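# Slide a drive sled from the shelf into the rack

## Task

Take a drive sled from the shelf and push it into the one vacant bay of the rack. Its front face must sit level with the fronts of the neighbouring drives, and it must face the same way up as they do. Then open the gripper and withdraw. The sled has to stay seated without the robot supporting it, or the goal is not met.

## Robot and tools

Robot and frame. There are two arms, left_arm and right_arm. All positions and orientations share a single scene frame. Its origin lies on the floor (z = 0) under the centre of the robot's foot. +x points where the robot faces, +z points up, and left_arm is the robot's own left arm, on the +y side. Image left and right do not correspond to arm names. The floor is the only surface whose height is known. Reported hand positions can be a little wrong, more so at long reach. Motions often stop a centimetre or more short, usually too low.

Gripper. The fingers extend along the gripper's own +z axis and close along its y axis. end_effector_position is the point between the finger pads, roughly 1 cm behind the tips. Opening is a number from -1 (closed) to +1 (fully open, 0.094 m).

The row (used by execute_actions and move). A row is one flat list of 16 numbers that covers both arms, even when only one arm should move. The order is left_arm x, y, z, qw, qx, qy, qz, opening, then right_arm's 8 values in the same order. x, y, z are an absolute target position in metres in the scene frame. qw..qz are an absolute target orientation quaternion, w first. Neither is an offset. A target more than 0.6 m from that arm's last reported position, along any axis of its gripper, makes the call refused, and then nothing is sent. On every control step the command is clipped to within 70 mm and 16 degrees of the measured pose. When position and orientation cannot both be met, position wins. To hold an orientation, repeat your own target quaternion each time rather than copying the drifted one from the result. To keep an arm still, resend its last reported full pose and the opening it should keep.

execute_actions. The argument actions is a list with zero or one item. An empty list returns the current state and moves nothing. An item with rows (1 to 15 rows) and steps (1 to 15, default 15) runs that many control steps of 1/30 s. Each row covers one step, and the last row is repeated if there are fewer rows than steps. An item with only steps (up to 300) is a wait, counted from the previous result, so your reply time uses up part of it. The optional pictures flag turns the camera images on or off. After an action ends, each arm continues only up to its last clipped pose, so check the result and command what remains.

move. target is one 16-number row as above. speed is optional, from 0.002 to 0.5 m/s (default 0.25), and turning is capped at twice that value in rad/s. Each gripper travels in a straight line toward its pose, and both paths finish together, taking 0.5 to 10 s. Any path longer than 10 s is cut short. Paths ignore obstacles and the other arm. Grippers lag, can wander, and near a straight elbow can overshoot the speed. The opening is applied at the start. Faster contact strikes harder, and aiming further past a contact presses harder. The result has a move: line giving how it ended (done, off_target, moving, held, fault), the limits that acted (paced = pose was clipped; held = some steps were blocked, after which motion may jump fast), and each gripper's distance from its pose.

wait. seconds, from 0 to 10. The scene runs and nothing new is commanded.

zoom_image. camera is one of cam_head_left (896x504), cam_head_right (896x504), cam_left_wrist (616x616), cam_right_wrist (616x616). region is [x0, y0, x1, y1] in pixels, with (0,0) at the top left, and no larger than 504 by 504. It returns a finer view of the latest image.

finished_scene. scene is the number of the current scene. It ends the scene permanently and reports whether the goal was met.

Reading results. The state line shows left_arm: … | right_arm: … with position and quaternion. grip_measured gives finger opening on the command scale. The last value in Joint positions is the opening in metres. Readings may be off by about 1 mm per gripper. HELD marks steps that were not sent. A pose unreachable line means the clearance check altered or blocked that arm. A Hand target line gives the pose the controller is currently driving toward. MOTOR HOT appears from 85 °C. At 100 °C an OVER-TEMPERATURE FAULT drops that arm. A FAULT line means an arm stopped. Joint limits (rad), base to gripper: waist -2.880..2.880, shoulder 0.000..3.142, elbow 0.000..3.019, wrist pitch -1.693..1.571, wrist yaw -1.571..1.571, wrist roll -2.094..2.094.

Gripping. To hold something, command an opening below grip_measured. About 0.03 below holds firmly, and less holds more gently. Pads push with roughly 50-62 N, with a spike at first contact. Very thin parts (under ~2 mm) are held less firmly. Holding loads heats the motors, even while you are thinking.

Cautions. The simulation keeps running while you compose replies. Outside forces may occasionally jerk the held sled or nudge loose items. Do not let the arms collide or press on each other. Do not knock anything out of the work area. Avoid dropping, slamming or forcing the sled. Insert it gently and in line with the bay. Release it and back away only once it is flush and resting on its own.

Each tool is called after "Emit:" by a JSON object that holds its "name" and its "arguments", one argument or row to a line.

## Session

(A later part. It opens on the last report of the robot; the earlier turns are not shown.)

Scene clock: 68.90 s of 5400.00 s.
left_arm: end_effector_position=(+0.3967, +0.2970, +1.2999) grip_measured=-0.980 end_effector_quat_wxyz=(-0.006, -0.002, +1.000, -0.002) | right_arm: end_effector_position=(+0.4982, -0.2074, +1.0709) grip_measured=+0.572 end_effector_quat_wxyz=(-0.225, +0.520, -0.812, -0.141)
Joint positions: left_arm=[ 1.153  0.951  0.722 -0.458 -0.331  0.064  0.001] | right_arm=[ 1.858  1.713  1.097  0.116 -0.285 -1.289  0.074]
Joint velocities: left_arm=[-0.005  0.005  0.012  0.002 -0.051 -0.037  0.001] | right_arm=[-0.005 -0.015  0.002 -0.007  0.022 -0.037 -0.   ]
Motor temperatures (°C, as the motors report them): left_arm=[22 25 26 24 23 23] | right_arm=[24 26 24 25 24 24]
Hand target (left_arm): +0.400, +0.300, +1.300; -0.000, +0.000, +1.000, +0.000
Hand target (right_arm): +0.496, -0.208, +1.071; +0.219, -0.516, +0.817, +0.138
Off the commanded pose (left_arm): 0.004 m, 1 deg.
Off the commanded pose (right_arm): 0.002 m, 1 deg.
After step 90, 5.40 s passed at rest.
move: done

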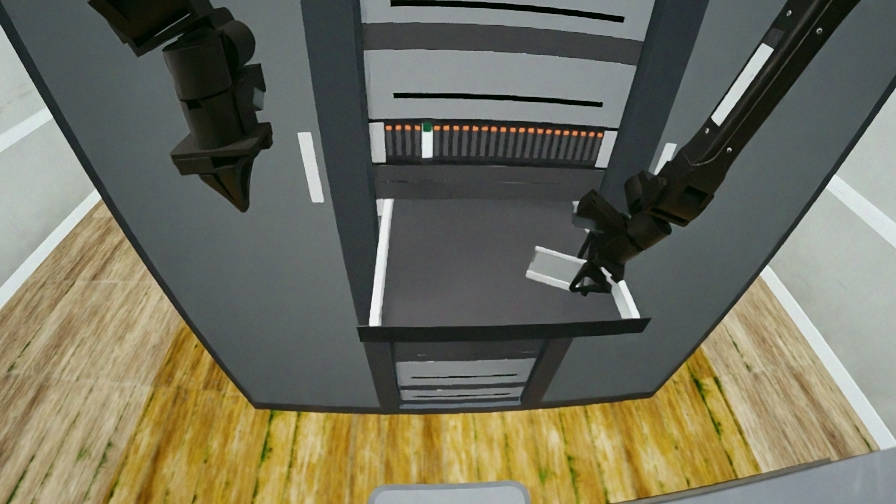

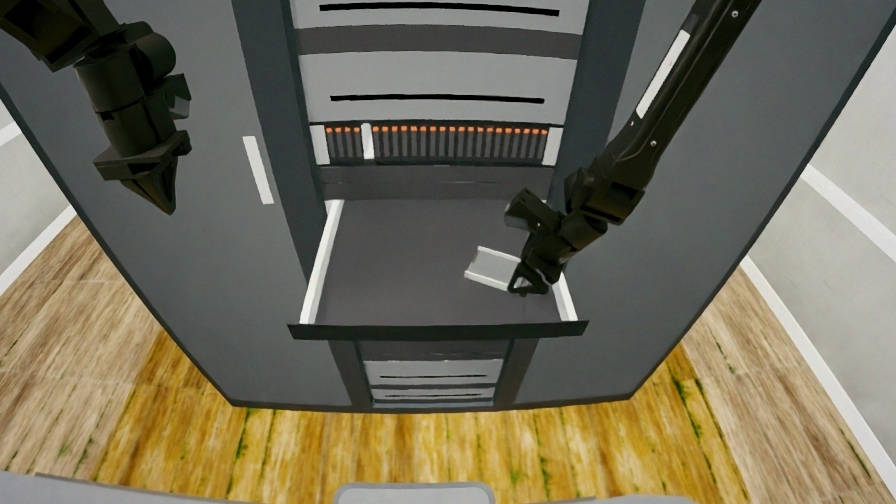

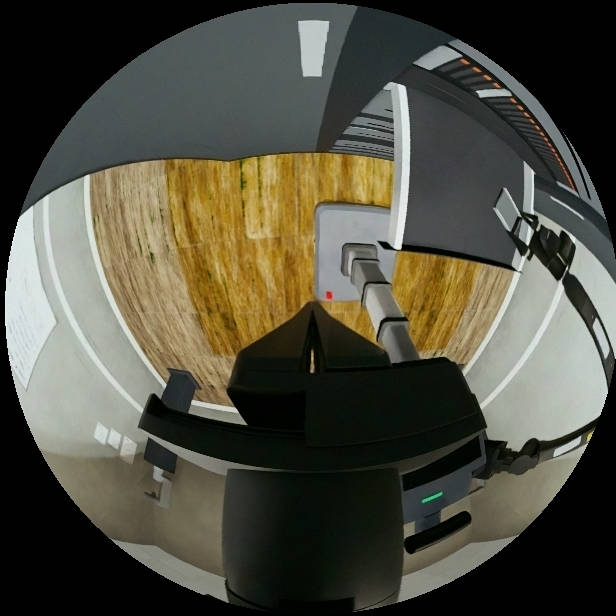

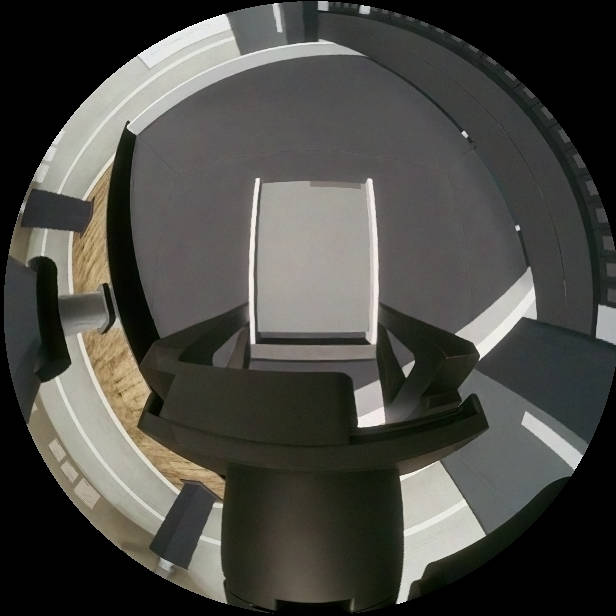

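Emit:
{"name": "move", "arguments": {
  "target": [0.40,0.3,1.3,0,0,1,0,-1,0.47,-0.19,1.2,-0.225,0.520,-0.812,-0.141,0.53],
  "speed": 0.12
}}

Emit:
{"name": "move", "arguments": {
  "target": [0.40,0.3,1.3,0,0,1,0,-1,0.45,-0.03,1.21,0.1878,0.1878,0.6817,0.6817,0.53],
  "speed": 0.2
}}

Scene clock: 77.60 s of 5400.00 s.
left_arm: end_effector_position=(+0.3967, +0.2970, +1.2999) grip_measured=-0.980 end_effector_quat_wxyz=(-0.006, -0.001, +1.000, -0.002) | right_arm: end_effector_position=(+0.4619, -0.1969, +1.1894) grip_measured=+0.572 end_effector_quat_wxyz=(-0.217, +0.522, -0.813, -0.140)
Joint positions: left_arm=[ 1.153  0.951  0.722 -0.458 -0.331  0.064  0.001] | right_arm=[ 1.941  1.38   0.833  0.045 -0.2   -1.252  0.074]
Joint velocities: left_arm=[ 0.005 -0.015 -0.022  0.007 -0.022 -0.066 -0.   ] | right_arm=[ 0.005 -0.005  0.002  0.002 -0.022 -0.051 -0.001]
Motor temperatures (°C, as the motors report them): left_arm=[22 25 26 24 23 23] | right_arm=[24 26 24 25 24 24]
Hand target (left_arm): +0.400, +0.300, +1.300; -0.000, +0.000, +1.000, +0.000
Hand target (right_arm): +0.468, -0.192, +1.199; +0.225, -0.520, +0.812, +0.141
Off the commanded pose (left_arm): 0.004 m, 1 deg.
Off the commanded pose (right_arm): 0.015 m, 1 deg.
After step 90, 4.20 s passed at rest.
move: off_target (right_arm)

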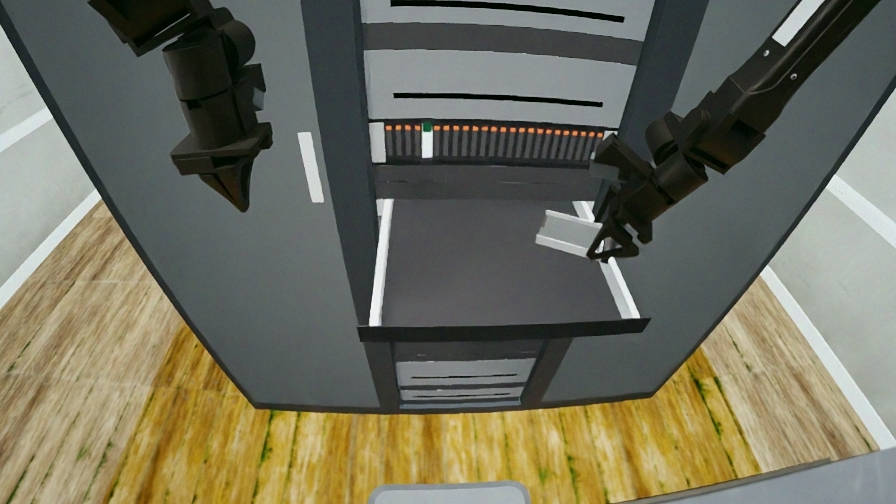

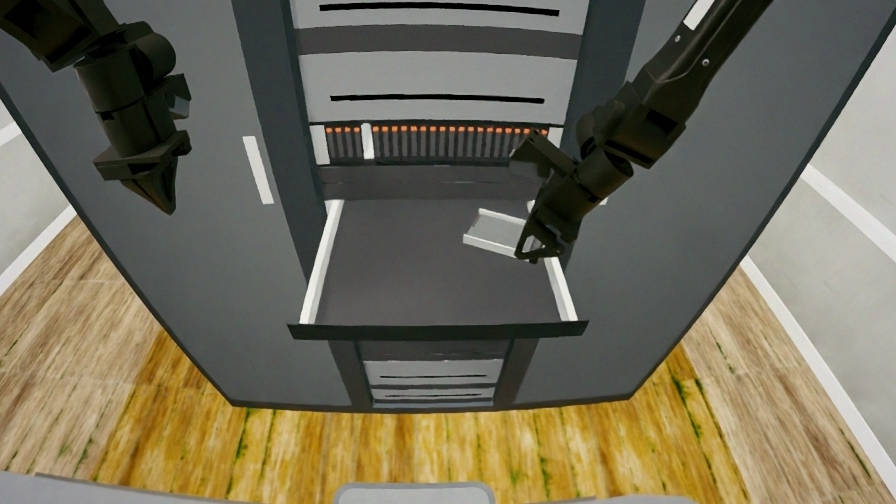

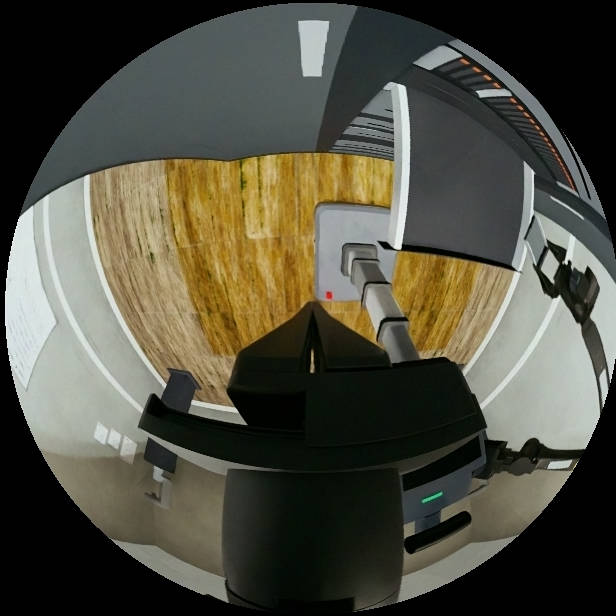

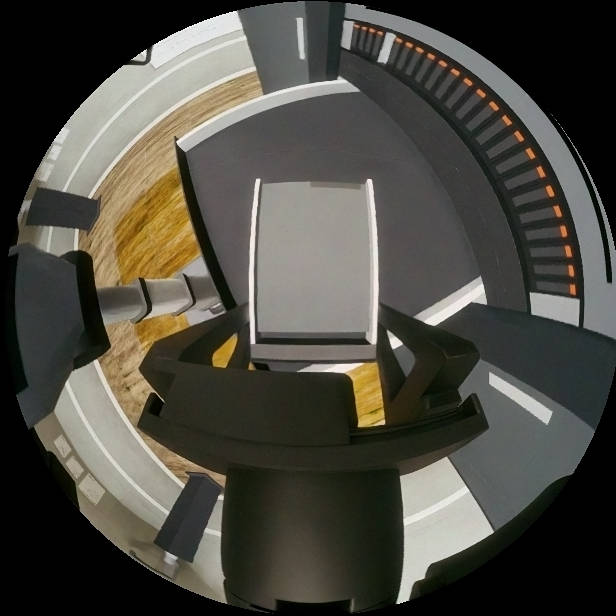

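Scene clock: 82.87 s of 5400.00 s.
left_arm: end_effector_position=(+0.3967, +0.2970, +1.2999) grip_measured=-0.980 end_effector_quat_wxyz=(-0.006, -0.001, +1.000, -0.002) | right_arm: end_effector_position=(+0.4498, -0.0417, +1.2061) grip_measured=+0.572 end_effector_quat_wxyz=(+0.188, +0.191, +0.690, +0.673)
Joint positions: left_arm=[ 1.153  0.951  0.722 -0.458 -0.331  0.064  0.001] | right_arm=[ 2.02   1.971  0.876  1.371 -0.955  0.87   0.074]
Joint velocities: left_arm=[ 0.005  0.005 -0.002 -0.012 -0.037 -0.007  0.   ] | right_arm=[-0.024 -0.005  0.002  0.007  0.007  0.095 -0.   ]
Motor temperatures (°C, as the motors report them): left_arm=[22 25 26 24 23 23] | right_arm=[24 26 24 25 24 24]
Hand target (left_arm): +0.400, +0.300, +1.300; -0.000, +0.000, +1.000, +0.000
Hand target (right_arm): +0.450, -0.032, +1.214; +0.189, +0.186, +0.683, +0.681
Off the commanded pose (left_arm): 0.004 m, 1 deg.
Off the commanded pose (right_arm): 0.012 m, 1 deg.
move: off_target (right_arm)

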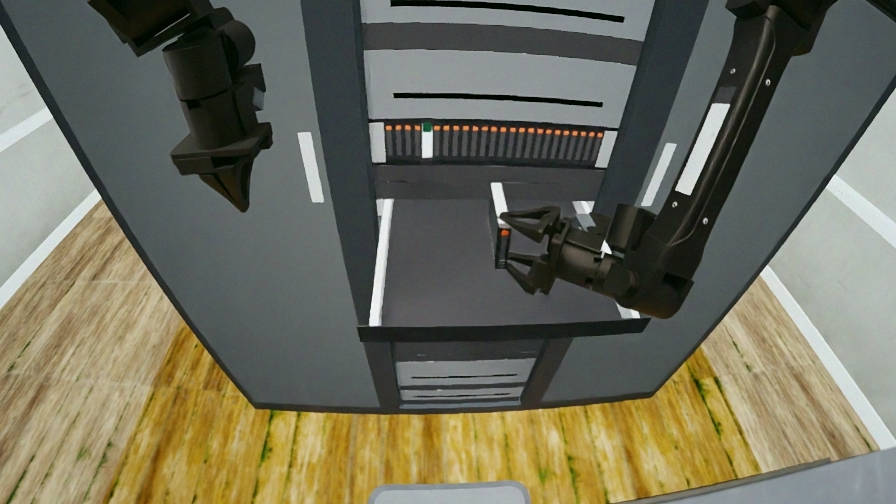

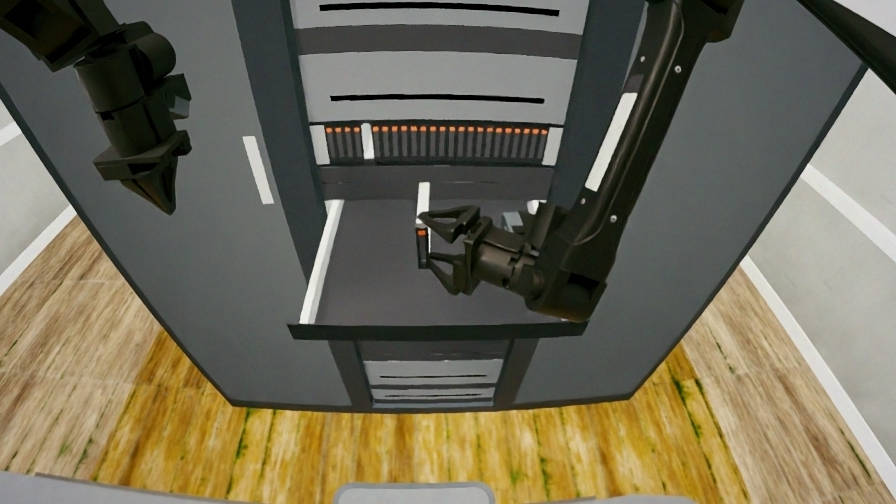

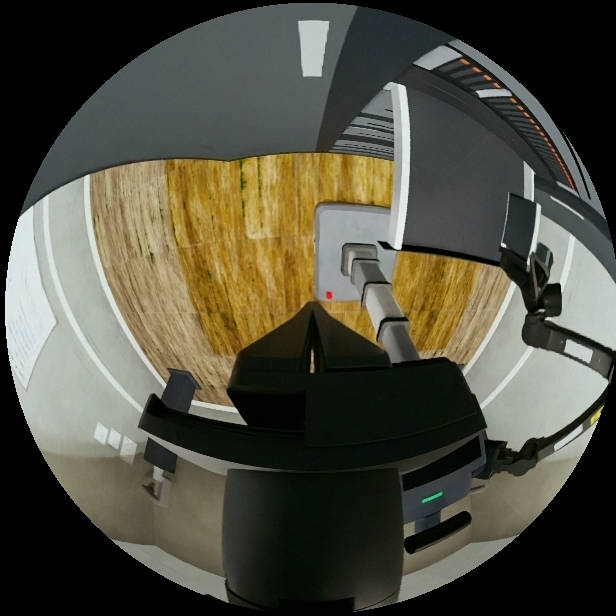

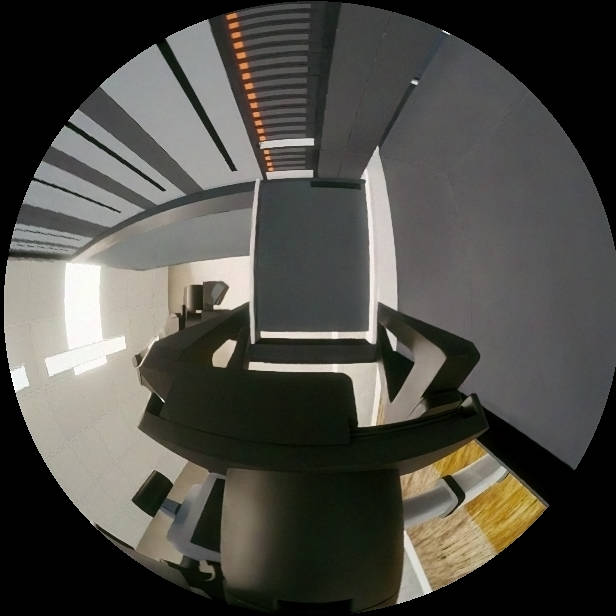

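Emit:
{"name": "move", "arguments": {
  "target": [0.40,0.3,1.3,0,0,1,0,-1,0.52,0.07,1.25,0.1878,0.1878,0.6817,0.6817,0.53],
  "speed": 0.15
}}

Scene clock: 87.37 s of 5400.00 s.
left_arm: end_effector_position=(+0.3967, +0.2970, +1.2999) grip_measured=-0.980 end_effector_quat_wxyz=(-0.006, -0.001, +1.000, -0.002) | right_arm: end_effector_position=(+0.5081, +0.0653, +1.2333) grip_measured=+0.572 end_effector_quat_wxyz=(+0.174, +0.200, +0.688, +0.675)
Joint positions: left_arm=[ 1.153  0.951  0.722 -0.458 -0.331  0.064  0.001] | right_arm=[ 2.232  1.96   1.044  1.124 -0.753  0.819  0.074]
Joint velocities: left_arm=[ 0.005 -0.015 -0.002  0.002  0.007 -0.037  0.   ] | right_arm=[-0.015 -0.005 -0.012  0.002 -0.007 -0.066 -0.001]
Motor temperatures (°C, as the motors report them): left_arm=[22 25 26 24 23 23] | right_arm=[25 26 24 25 24 24]
Hand target (left_arm): +0.400, +0.300, +1.300; -0.000, +0.000, +1.000, +0.000
Hand target (right_arm): +0.518, +0.069, +1.251; +0.188, +0.188, +0.681, +0.682
Off the commanded pose (left_arm): 0.004 m, 1 deg.
Off the commanded pose (right_arm): 0.021 m, 2 deg.
After step 90, 0.17 s passed at rest.
move: off_target (right_arm)

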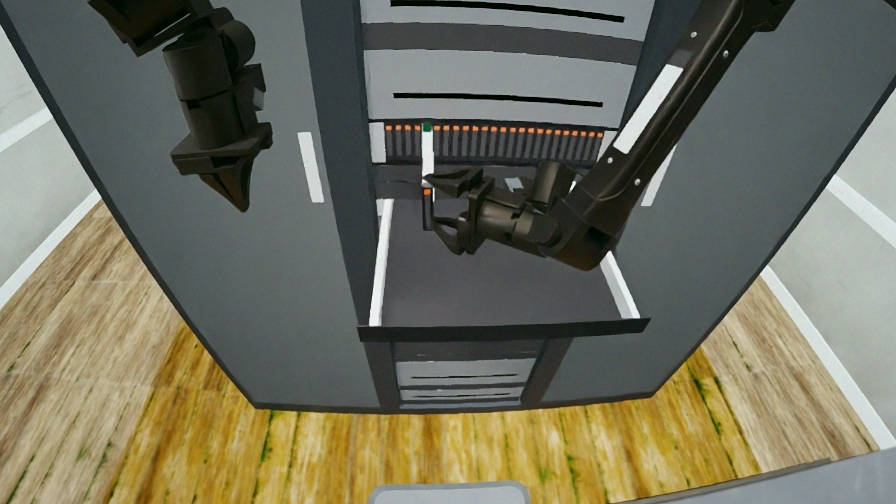

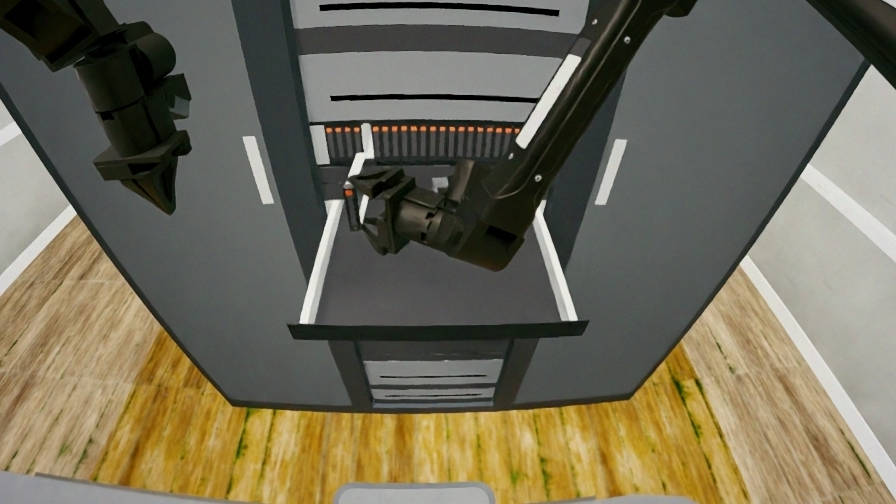

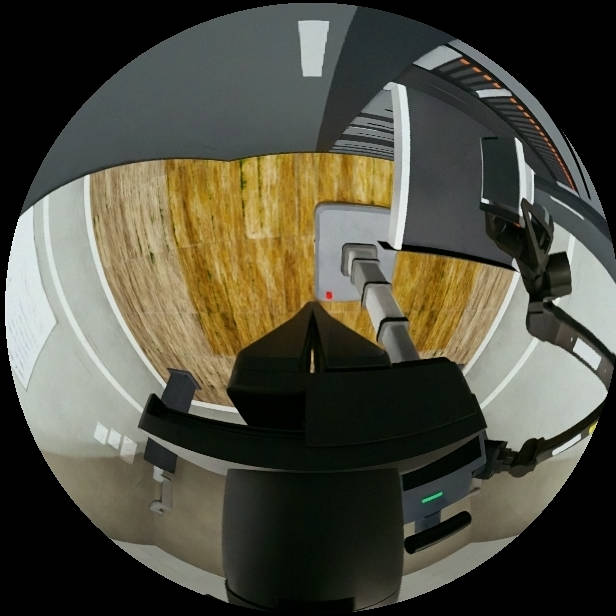

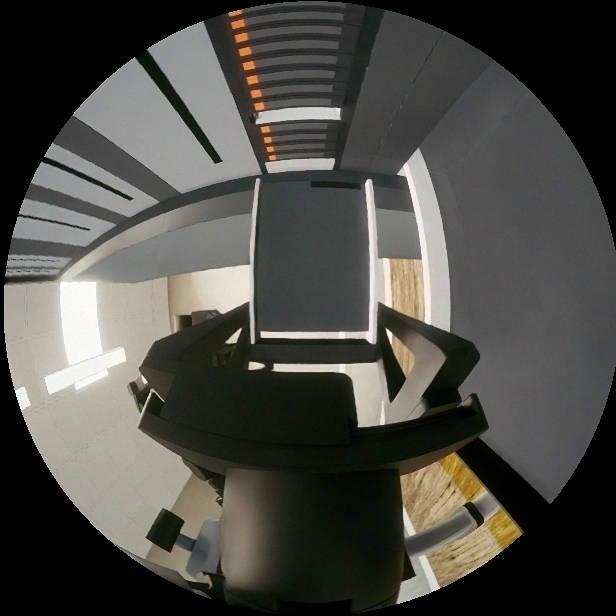

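Emit:
{"name": "move", "arguments": {
  "target": [0.40,0.3,1.3,0,0,1,0,-1,0.575,0.069,1.262,0.196,0.180,0.678,0.686,0.53],
  "speed": 0.08
}}

Scene clock: 93.07 s of 5400.00 s.
left_arm: end_effector_position=(+0.3967, +0.2970, +1.2999) grip_measured=-0.980 end_effector_quat_wxyz=(-0.006, -0.001, +1.000, -0.002) | right_arm: end_effector_position=(+0.5628, +0.0667, +1.2425) grip_measured=+0.572 end_effector_quat_wxyz=(+0.181, +0.193, +0.686, +0.678)
Joint positions: left_arm=[ 1.153  0.951  0.722 -0.458 -0.331  0.064  0.001] | right_arm=[ 2.232  1.926  1.158  0.988 -0.76   0.811  0.074]
Joint velocities: left_arm=[ 0.005 -0.015 -0.007  0.002 -0.051 -0.022  0.   ] | right_arm=[-0.015  0.005 -0.002 -0.002 -0.022  0.051  0.   ]
Motor temperatures (°C, as the motors report them): left_arm=[22 25 26 24 23 23] | right_arm=[25 26 24 25 24 24]
Hand target (left_arm): +0.400, +0.300, +1.300; -0.000, +0.000, +1.000, +0.000
Hand target (right_arm): +0.574, +0.069, +1.262; +0.196, +0.180, +0.678, +0.686
Off the commanded pose (left_arm): 0.004 m, 1 deg.
Off the commanded pose (right_arm): 0.023 m, 3 deg.
After step 90, 1.40 s passed at rest.
move: off_target (right_arm)

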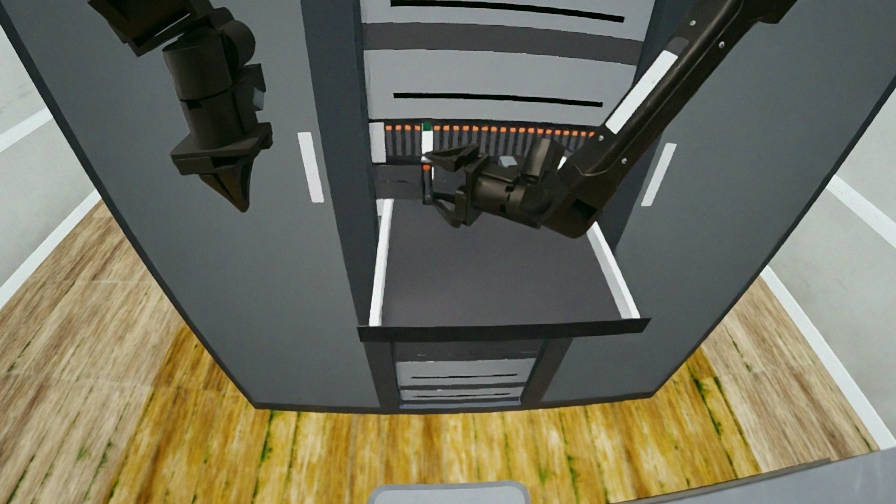

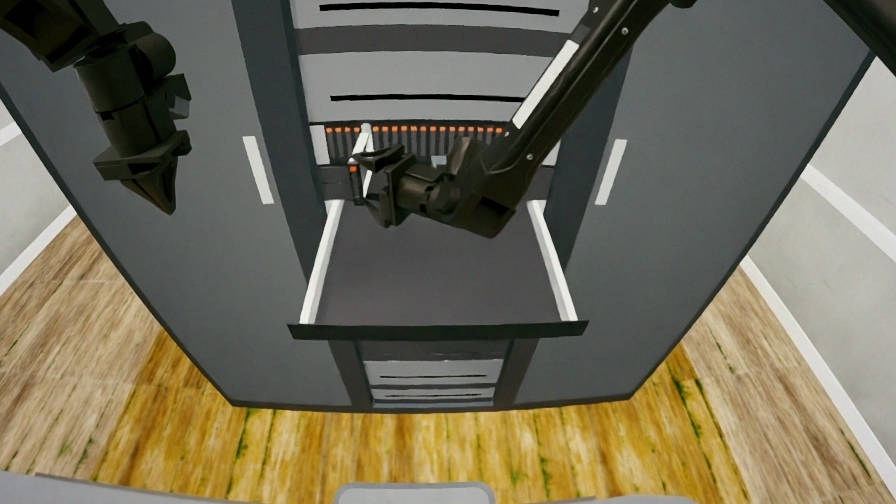

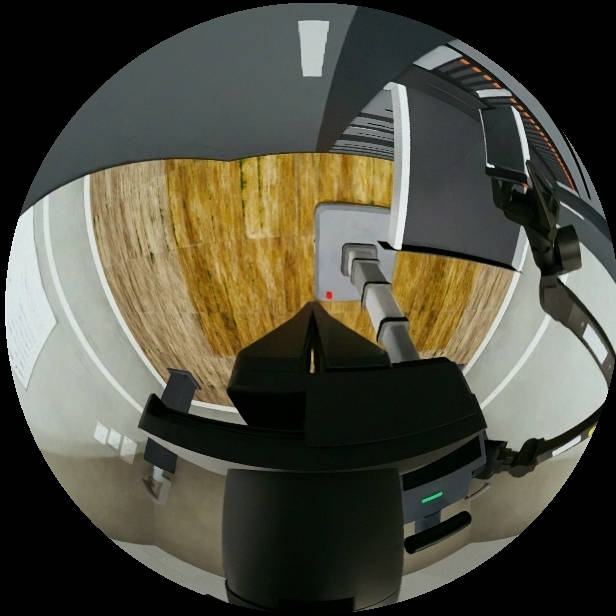

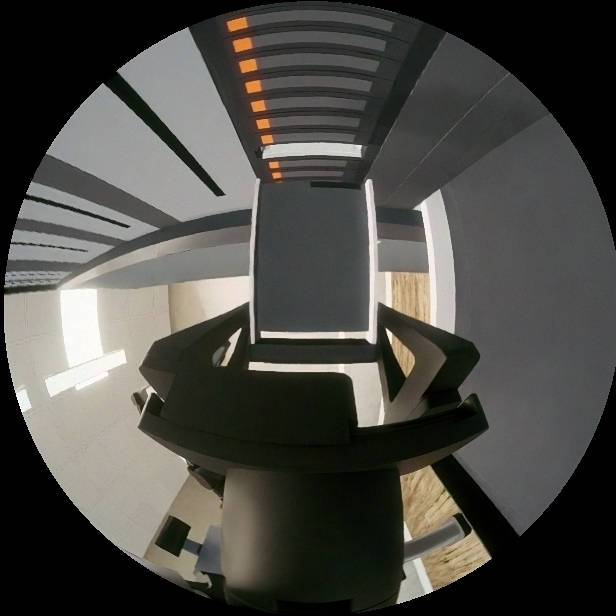

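Emit:
{"name": "zoom_image", "arguments": {
  "camera": "cam_right_wrist",
  "region": [220, 100, 410, 230]
}}

Emit:
{"name": "zoom_image", "arguments": {
  "camera": "cam_head_left",
  "region": [370, 105, 490, 215]
}}

Region (220, 100, 410, 230) of cam_right_wrist's 616x616 image, scaled by 2.653, with more detail than that image has; it fills the top 345 rows of this view, and the rest is white.

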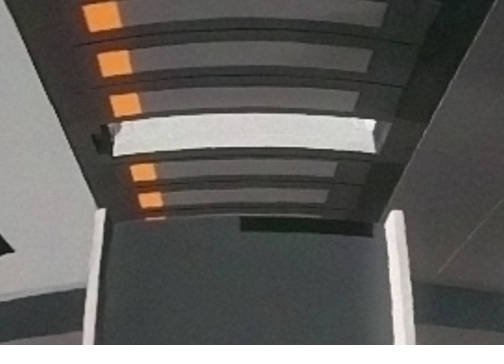

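Region (370, 105, 490, 215) of cam_head_left's 896x504 image, scaled by 4.200, with more detail than that image has; it fills the top 462 rows of this view, and the rest is white.

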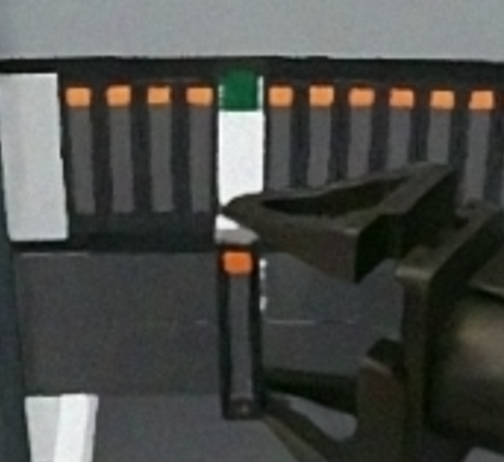

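Emit:
{"name": "move", "arguments": {
  "target": [0.40,0.3,1.3,0,0,1,0,-1,0.60,0.069,1.263,0.201,0.175,0.675,0.689,0.53],
  "speed": 0.03
}}

Emit:
{"name": "zoom_image", "arguments": {
  "camera": "cam_right_wrist",
  "region": [220, 100, 410, 230]
}}

Emit:
{"name": "zoom_image", "arguments": {
  "camera": "cam_head_left",
  "region": [370, 105, 490, 215]
}}

Scene clock: 100.53 s of 5400.00 s.
left_arm: end_effector_position=(+0.3967, +0.2970, +1.2999) grip_measured=-0.980 end_effector_quat_wxyz=(-0.006, -0.001, +1.000, -0.002) | right_arm: end_effector_position=(+0.5859, +0.0690, +1.2460) grip_measured=+0.572 end_effector_quat_wxyz=(+0.185, +0.188, +0.682, +0.682)
Joint positions: left_arm=[ 1.153  0.951  0.722 -0.458 -0.331  0.064  0.001] | right_arm=[ 2.232  1.926  1.219  0.938 -0.773  0.809  0.074]
Joint velocities: left_arm=[-0.005 -0.005 -0.007  0.002 -0.051  0.051 -0.001] | right_arm=[-0.005 -0.005 -0.007 -0.002 -0.037 -0.037 -0.001]
Motor temperatures (°C, as the motors report them): left_arm=[22 25 26 24 23 23] | right_arm=[25 26 24 25 24 24]
Hand target (left_arm): +0.400, +0.300, +1.300; -0.000, +0.000, +1.000, +0.000
Hand target (right_arm): +0.599, +0.069, +1.263; +0.201, +0.175, +0.675, +0.688
Off the commanded pose (left_arm): 0.004 m, 1 deg.
Off the commanded pose (right_arm): 0.022 m, 3 deg.
After step 90, 2.80 s passed at rest.
move: off_target (right_arm)

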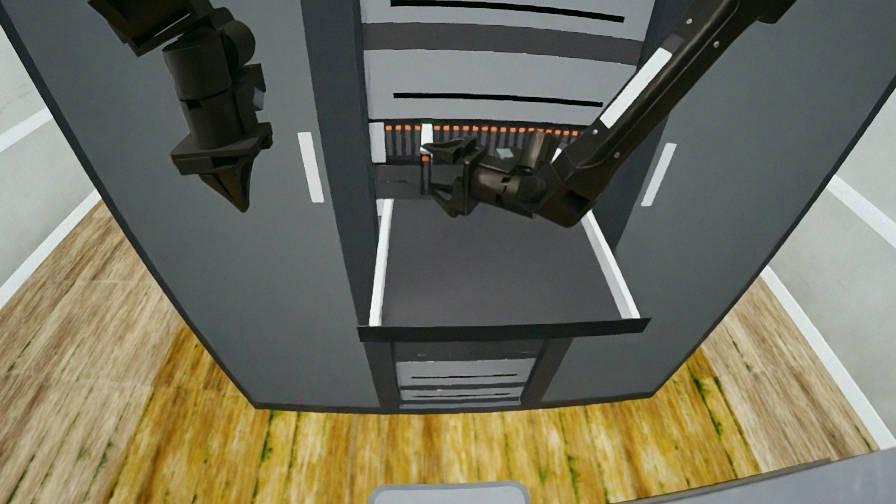

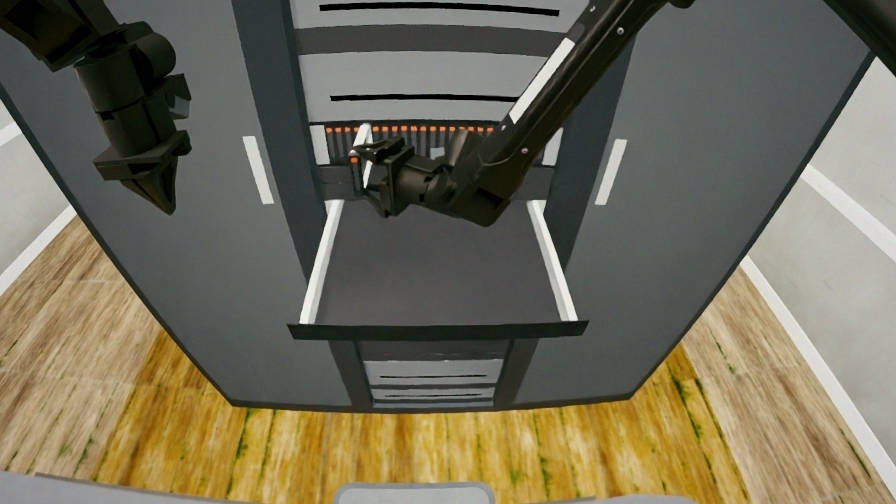

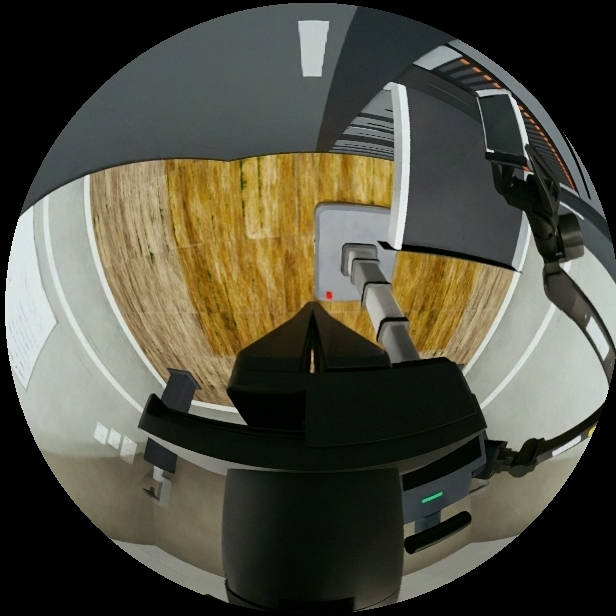

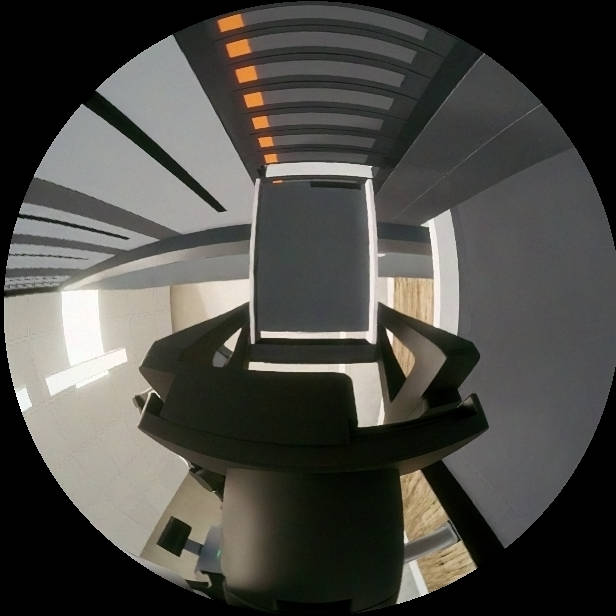

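Region (220, 100, 410, 230) of cam_right_wrist's 616x616 image, scaled by 2.653, with more detail than that image has; it fills the top 345 rows of this view, and the rest is white.

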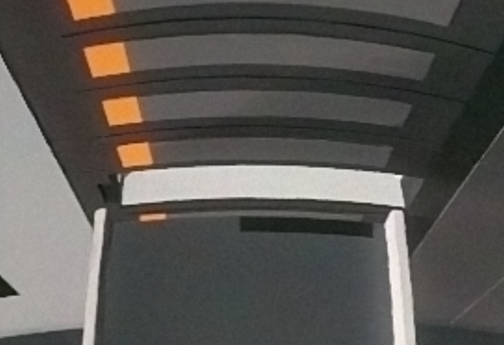

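Region (370, 105, 490, 215) of cam_head_left's 896x504 image, scaled by 4.200, with more detail than that image has; it fills the top 462 rows of this view, and the rest is white.

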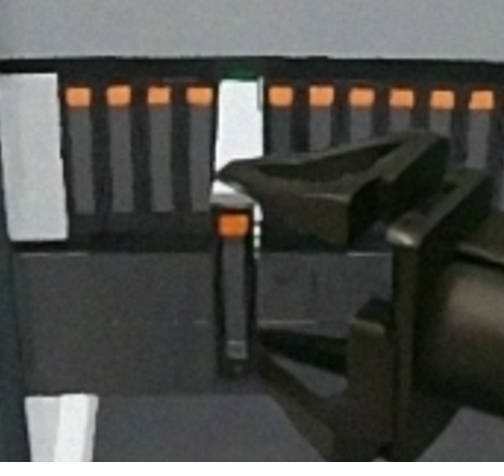

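Emit:
{"name": "move", "arguments": {
  "target": [0.40,0.3,1.3,0,0,1,0,-1,0.60,0.066,1.257,0.201,0.175,0.675,0.689,0.53],
  "speed": 0.03
}}

Emit:
{"name": "zoom_image", "arguments": {
  "camera": "cam_right_wrist",
  "region": [220, 100, 410, 230]
}}

Emit:
{"name": "zoom_image", "arguments": {
  "camera": "cam_head_left",
  "region": [370, 105, 490, 215]
}}

Scene clock: 106.33 s of 5400.00 s.
left_arm: end_effector_position=(+0.3967, +0.2970, +1.2999) grip_measured=-0.980 end_effector_quat_wxyz=(-0.006, -0.001, +1.000, -0.002) | right_arm: end_effector_position=(+0.5885, +0.0693, +1.2482) grip_measured=+0.572 end_effector_quat_wxyz=(+0.186, +0.184, +0.679, +0.686)
Joint positions: left_arm=[ 1.153  0.951  0.722 -0.458 -0.331  0.064  0.001] | right_arm=[ 2.232  1.926  1.227  0.938 -0.783  0.809  0.074]
Joint velocities: left_arm=[-0.015 -0.005  0.012  0.007  0.007 -0.022 -0.001] | right_arm=[ 0.005 -0.005 -0.022  0.002 -0.007 -0.066 -0.   ]
Motor temperatures (°C, as the motors report them): left_arm=[22 25 26 24 23 23] | right_arm=[25 26 24 25 24 24]
Hand target (left_arm): +0.400, +0.300, +1.300; -0.000, +0.000, +1.000, +0.000
Hand target (right_arm): +0.600, +0.066, +1.257; +0.201, +0.175, +0.675, +0.688
Off the commanded pose (left_arm): 0.004 m, 1 deg.
Off the commanded pose (right_arm): 0.015 m, 2 deg.
After step 90, 1.73 s passed at rest.
move: off_target (right_arm)

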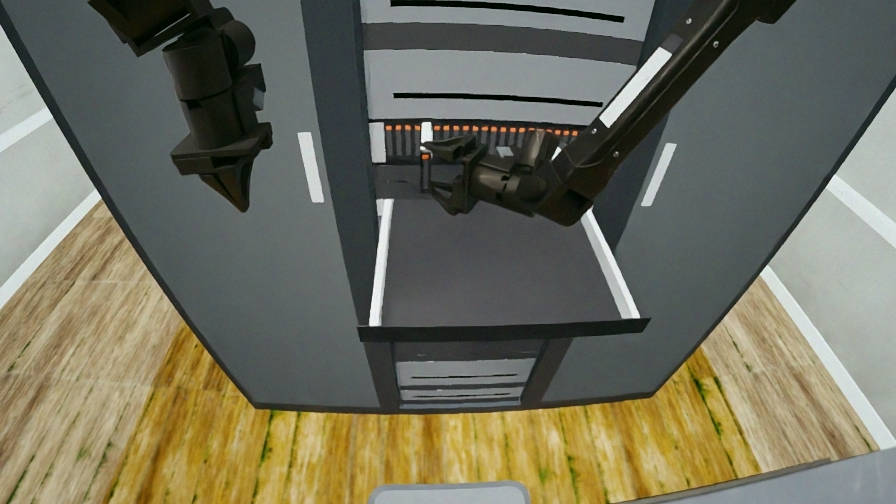

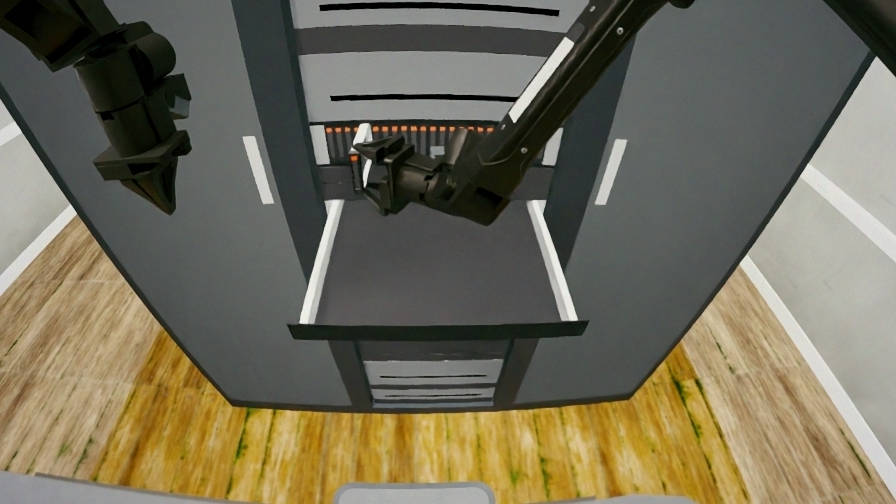

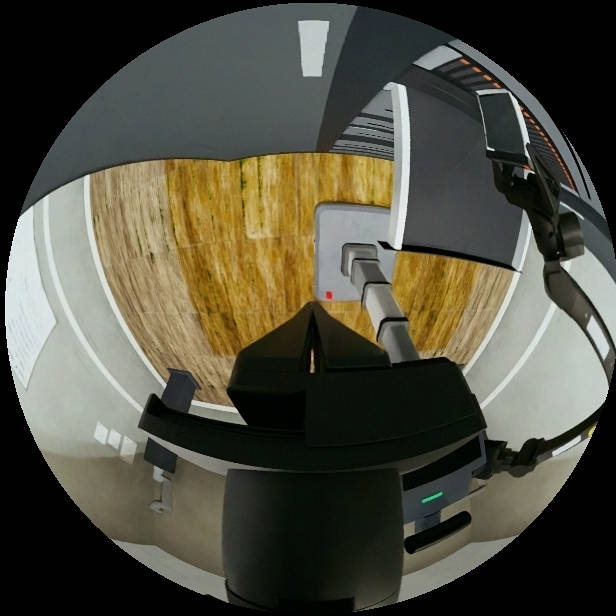

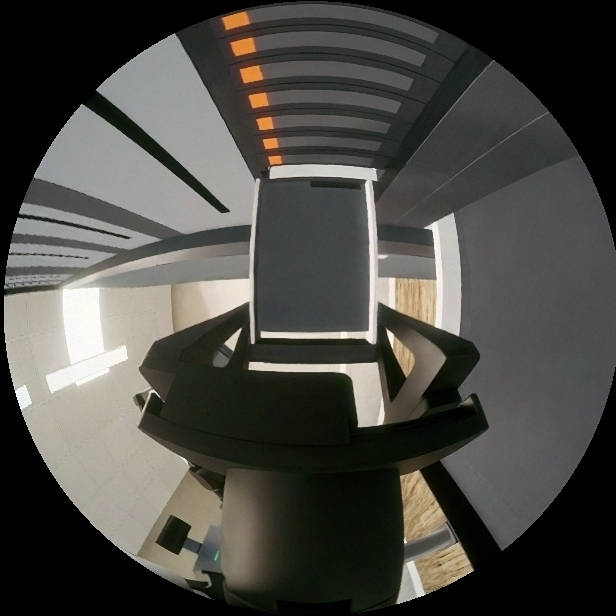

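Region (220, 100, 410, 230) of cam_right_wrist's 616x616 image, scaled by 2.653, with more detail than that image has; it fills the top 345 rows of this view, and the rest is white.

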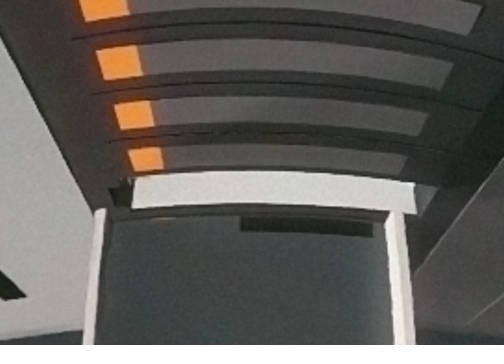

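Region (370, 105, 490, 215) of cam_head_left's 896x504 image, scaled by 4.200, with more detail than that image has; it fills the top 462 rows of this view, and the rest is white.

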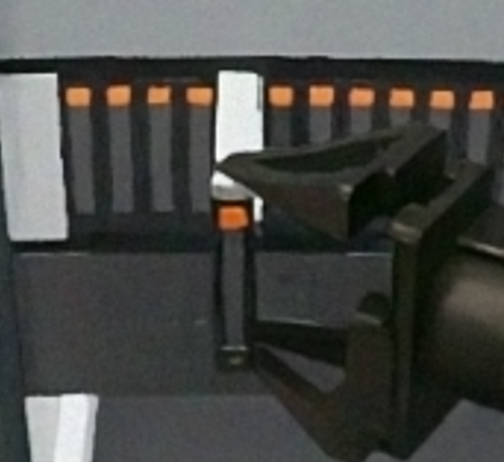

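Emit:
{"name": "move", "arguments": {
  "target": [0.40,0.3,1.3,0,0,1,0,-1,0.594,0.062,1.243,0.194,0.182,0.679,0.685,0.53],
  "speed": 0.03
}}

Scene clock: 109.47 s of 5400.00 s.
left_arm: end_effector_position=(+0.3967, +0.2970, +1.2999) grip_measured=-0.980 end_effector_quat_wxyz=(-0.006, -0.001, +1.000, -0.002) | right_arm: end_effector_position=(+0.5891, +0.0652, +1.2449) grip_measured=+0.572 end_effector_quat_wxyz=(+0.187, +0.185, +0.681, +0.684)
Joint positions: left_arm=[ 1.153  0.951  0.722 -0.458 -0.331  0.064  0.001] | right_arm=[ 2.224  1.926  1.227  0.938 -0.786  0.809  0.074]
Joint velocities: left_arm=[-0.005 -0.024  0.002  0.002 -0.007 -0.051  0.001] | right_arm=[-0.015 -0.015 -0.007 -0.007  0.007 -0.022 -0.001]
Motor temperatures (°C, as the motors report them): left_arm=[22 25 26 24 23 23] | right_arm=[25 26 24 25 24 24]
Hand target (left_arm): +0.400, +0.300, +1.300; -0.000, +0.000, +1.000, +0.000
Hand target (right_arm): +0.594, +0.062, +1.243; +0.194, +0.182, +0.679, +0.685
Off the commanded pose (left_arm): 0.004 m, 1 deg.
Off the commanded pose (right_arm): 0.006 m, 1 deg.
move: done

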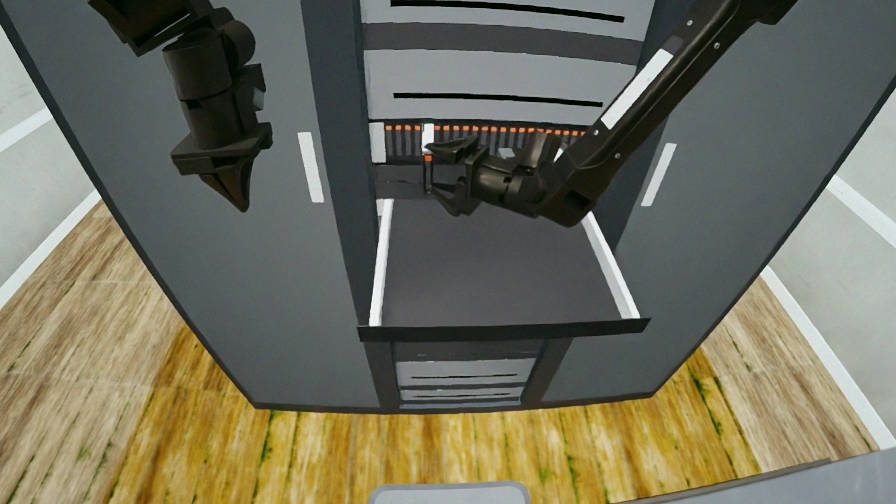

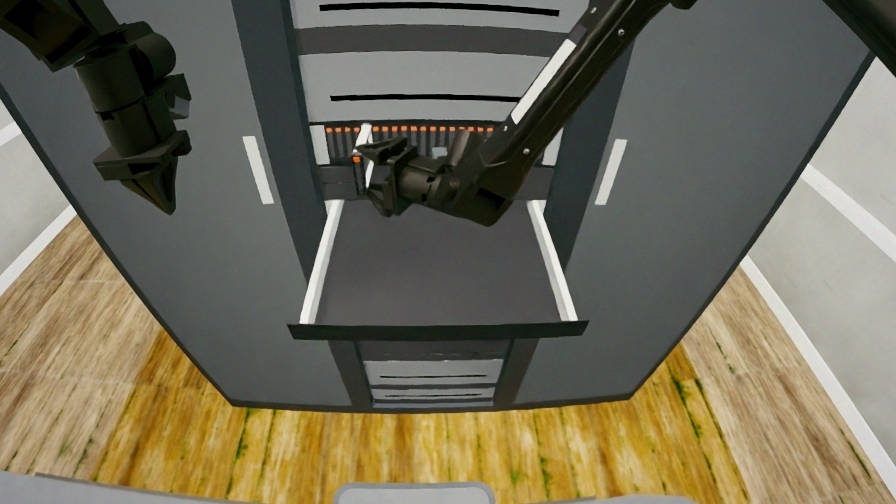

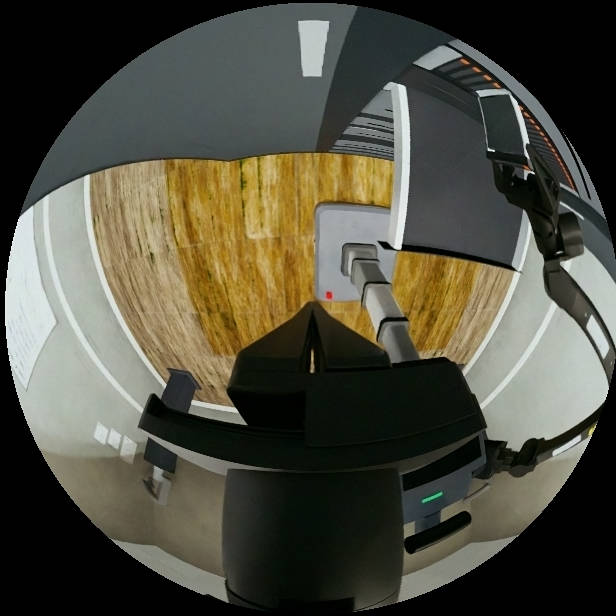

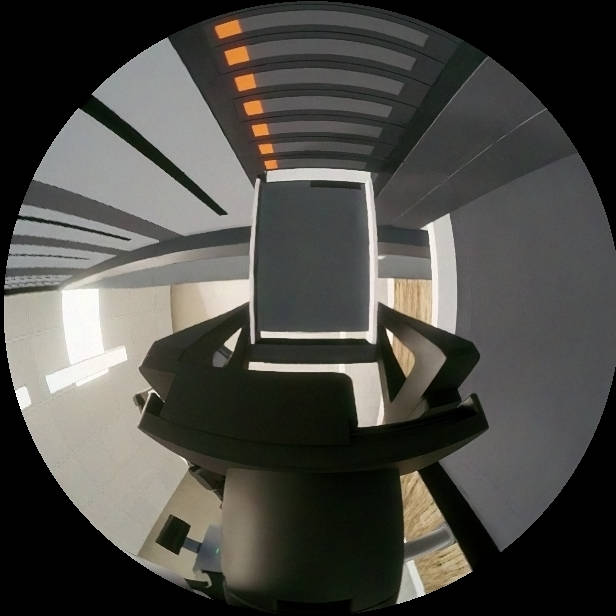

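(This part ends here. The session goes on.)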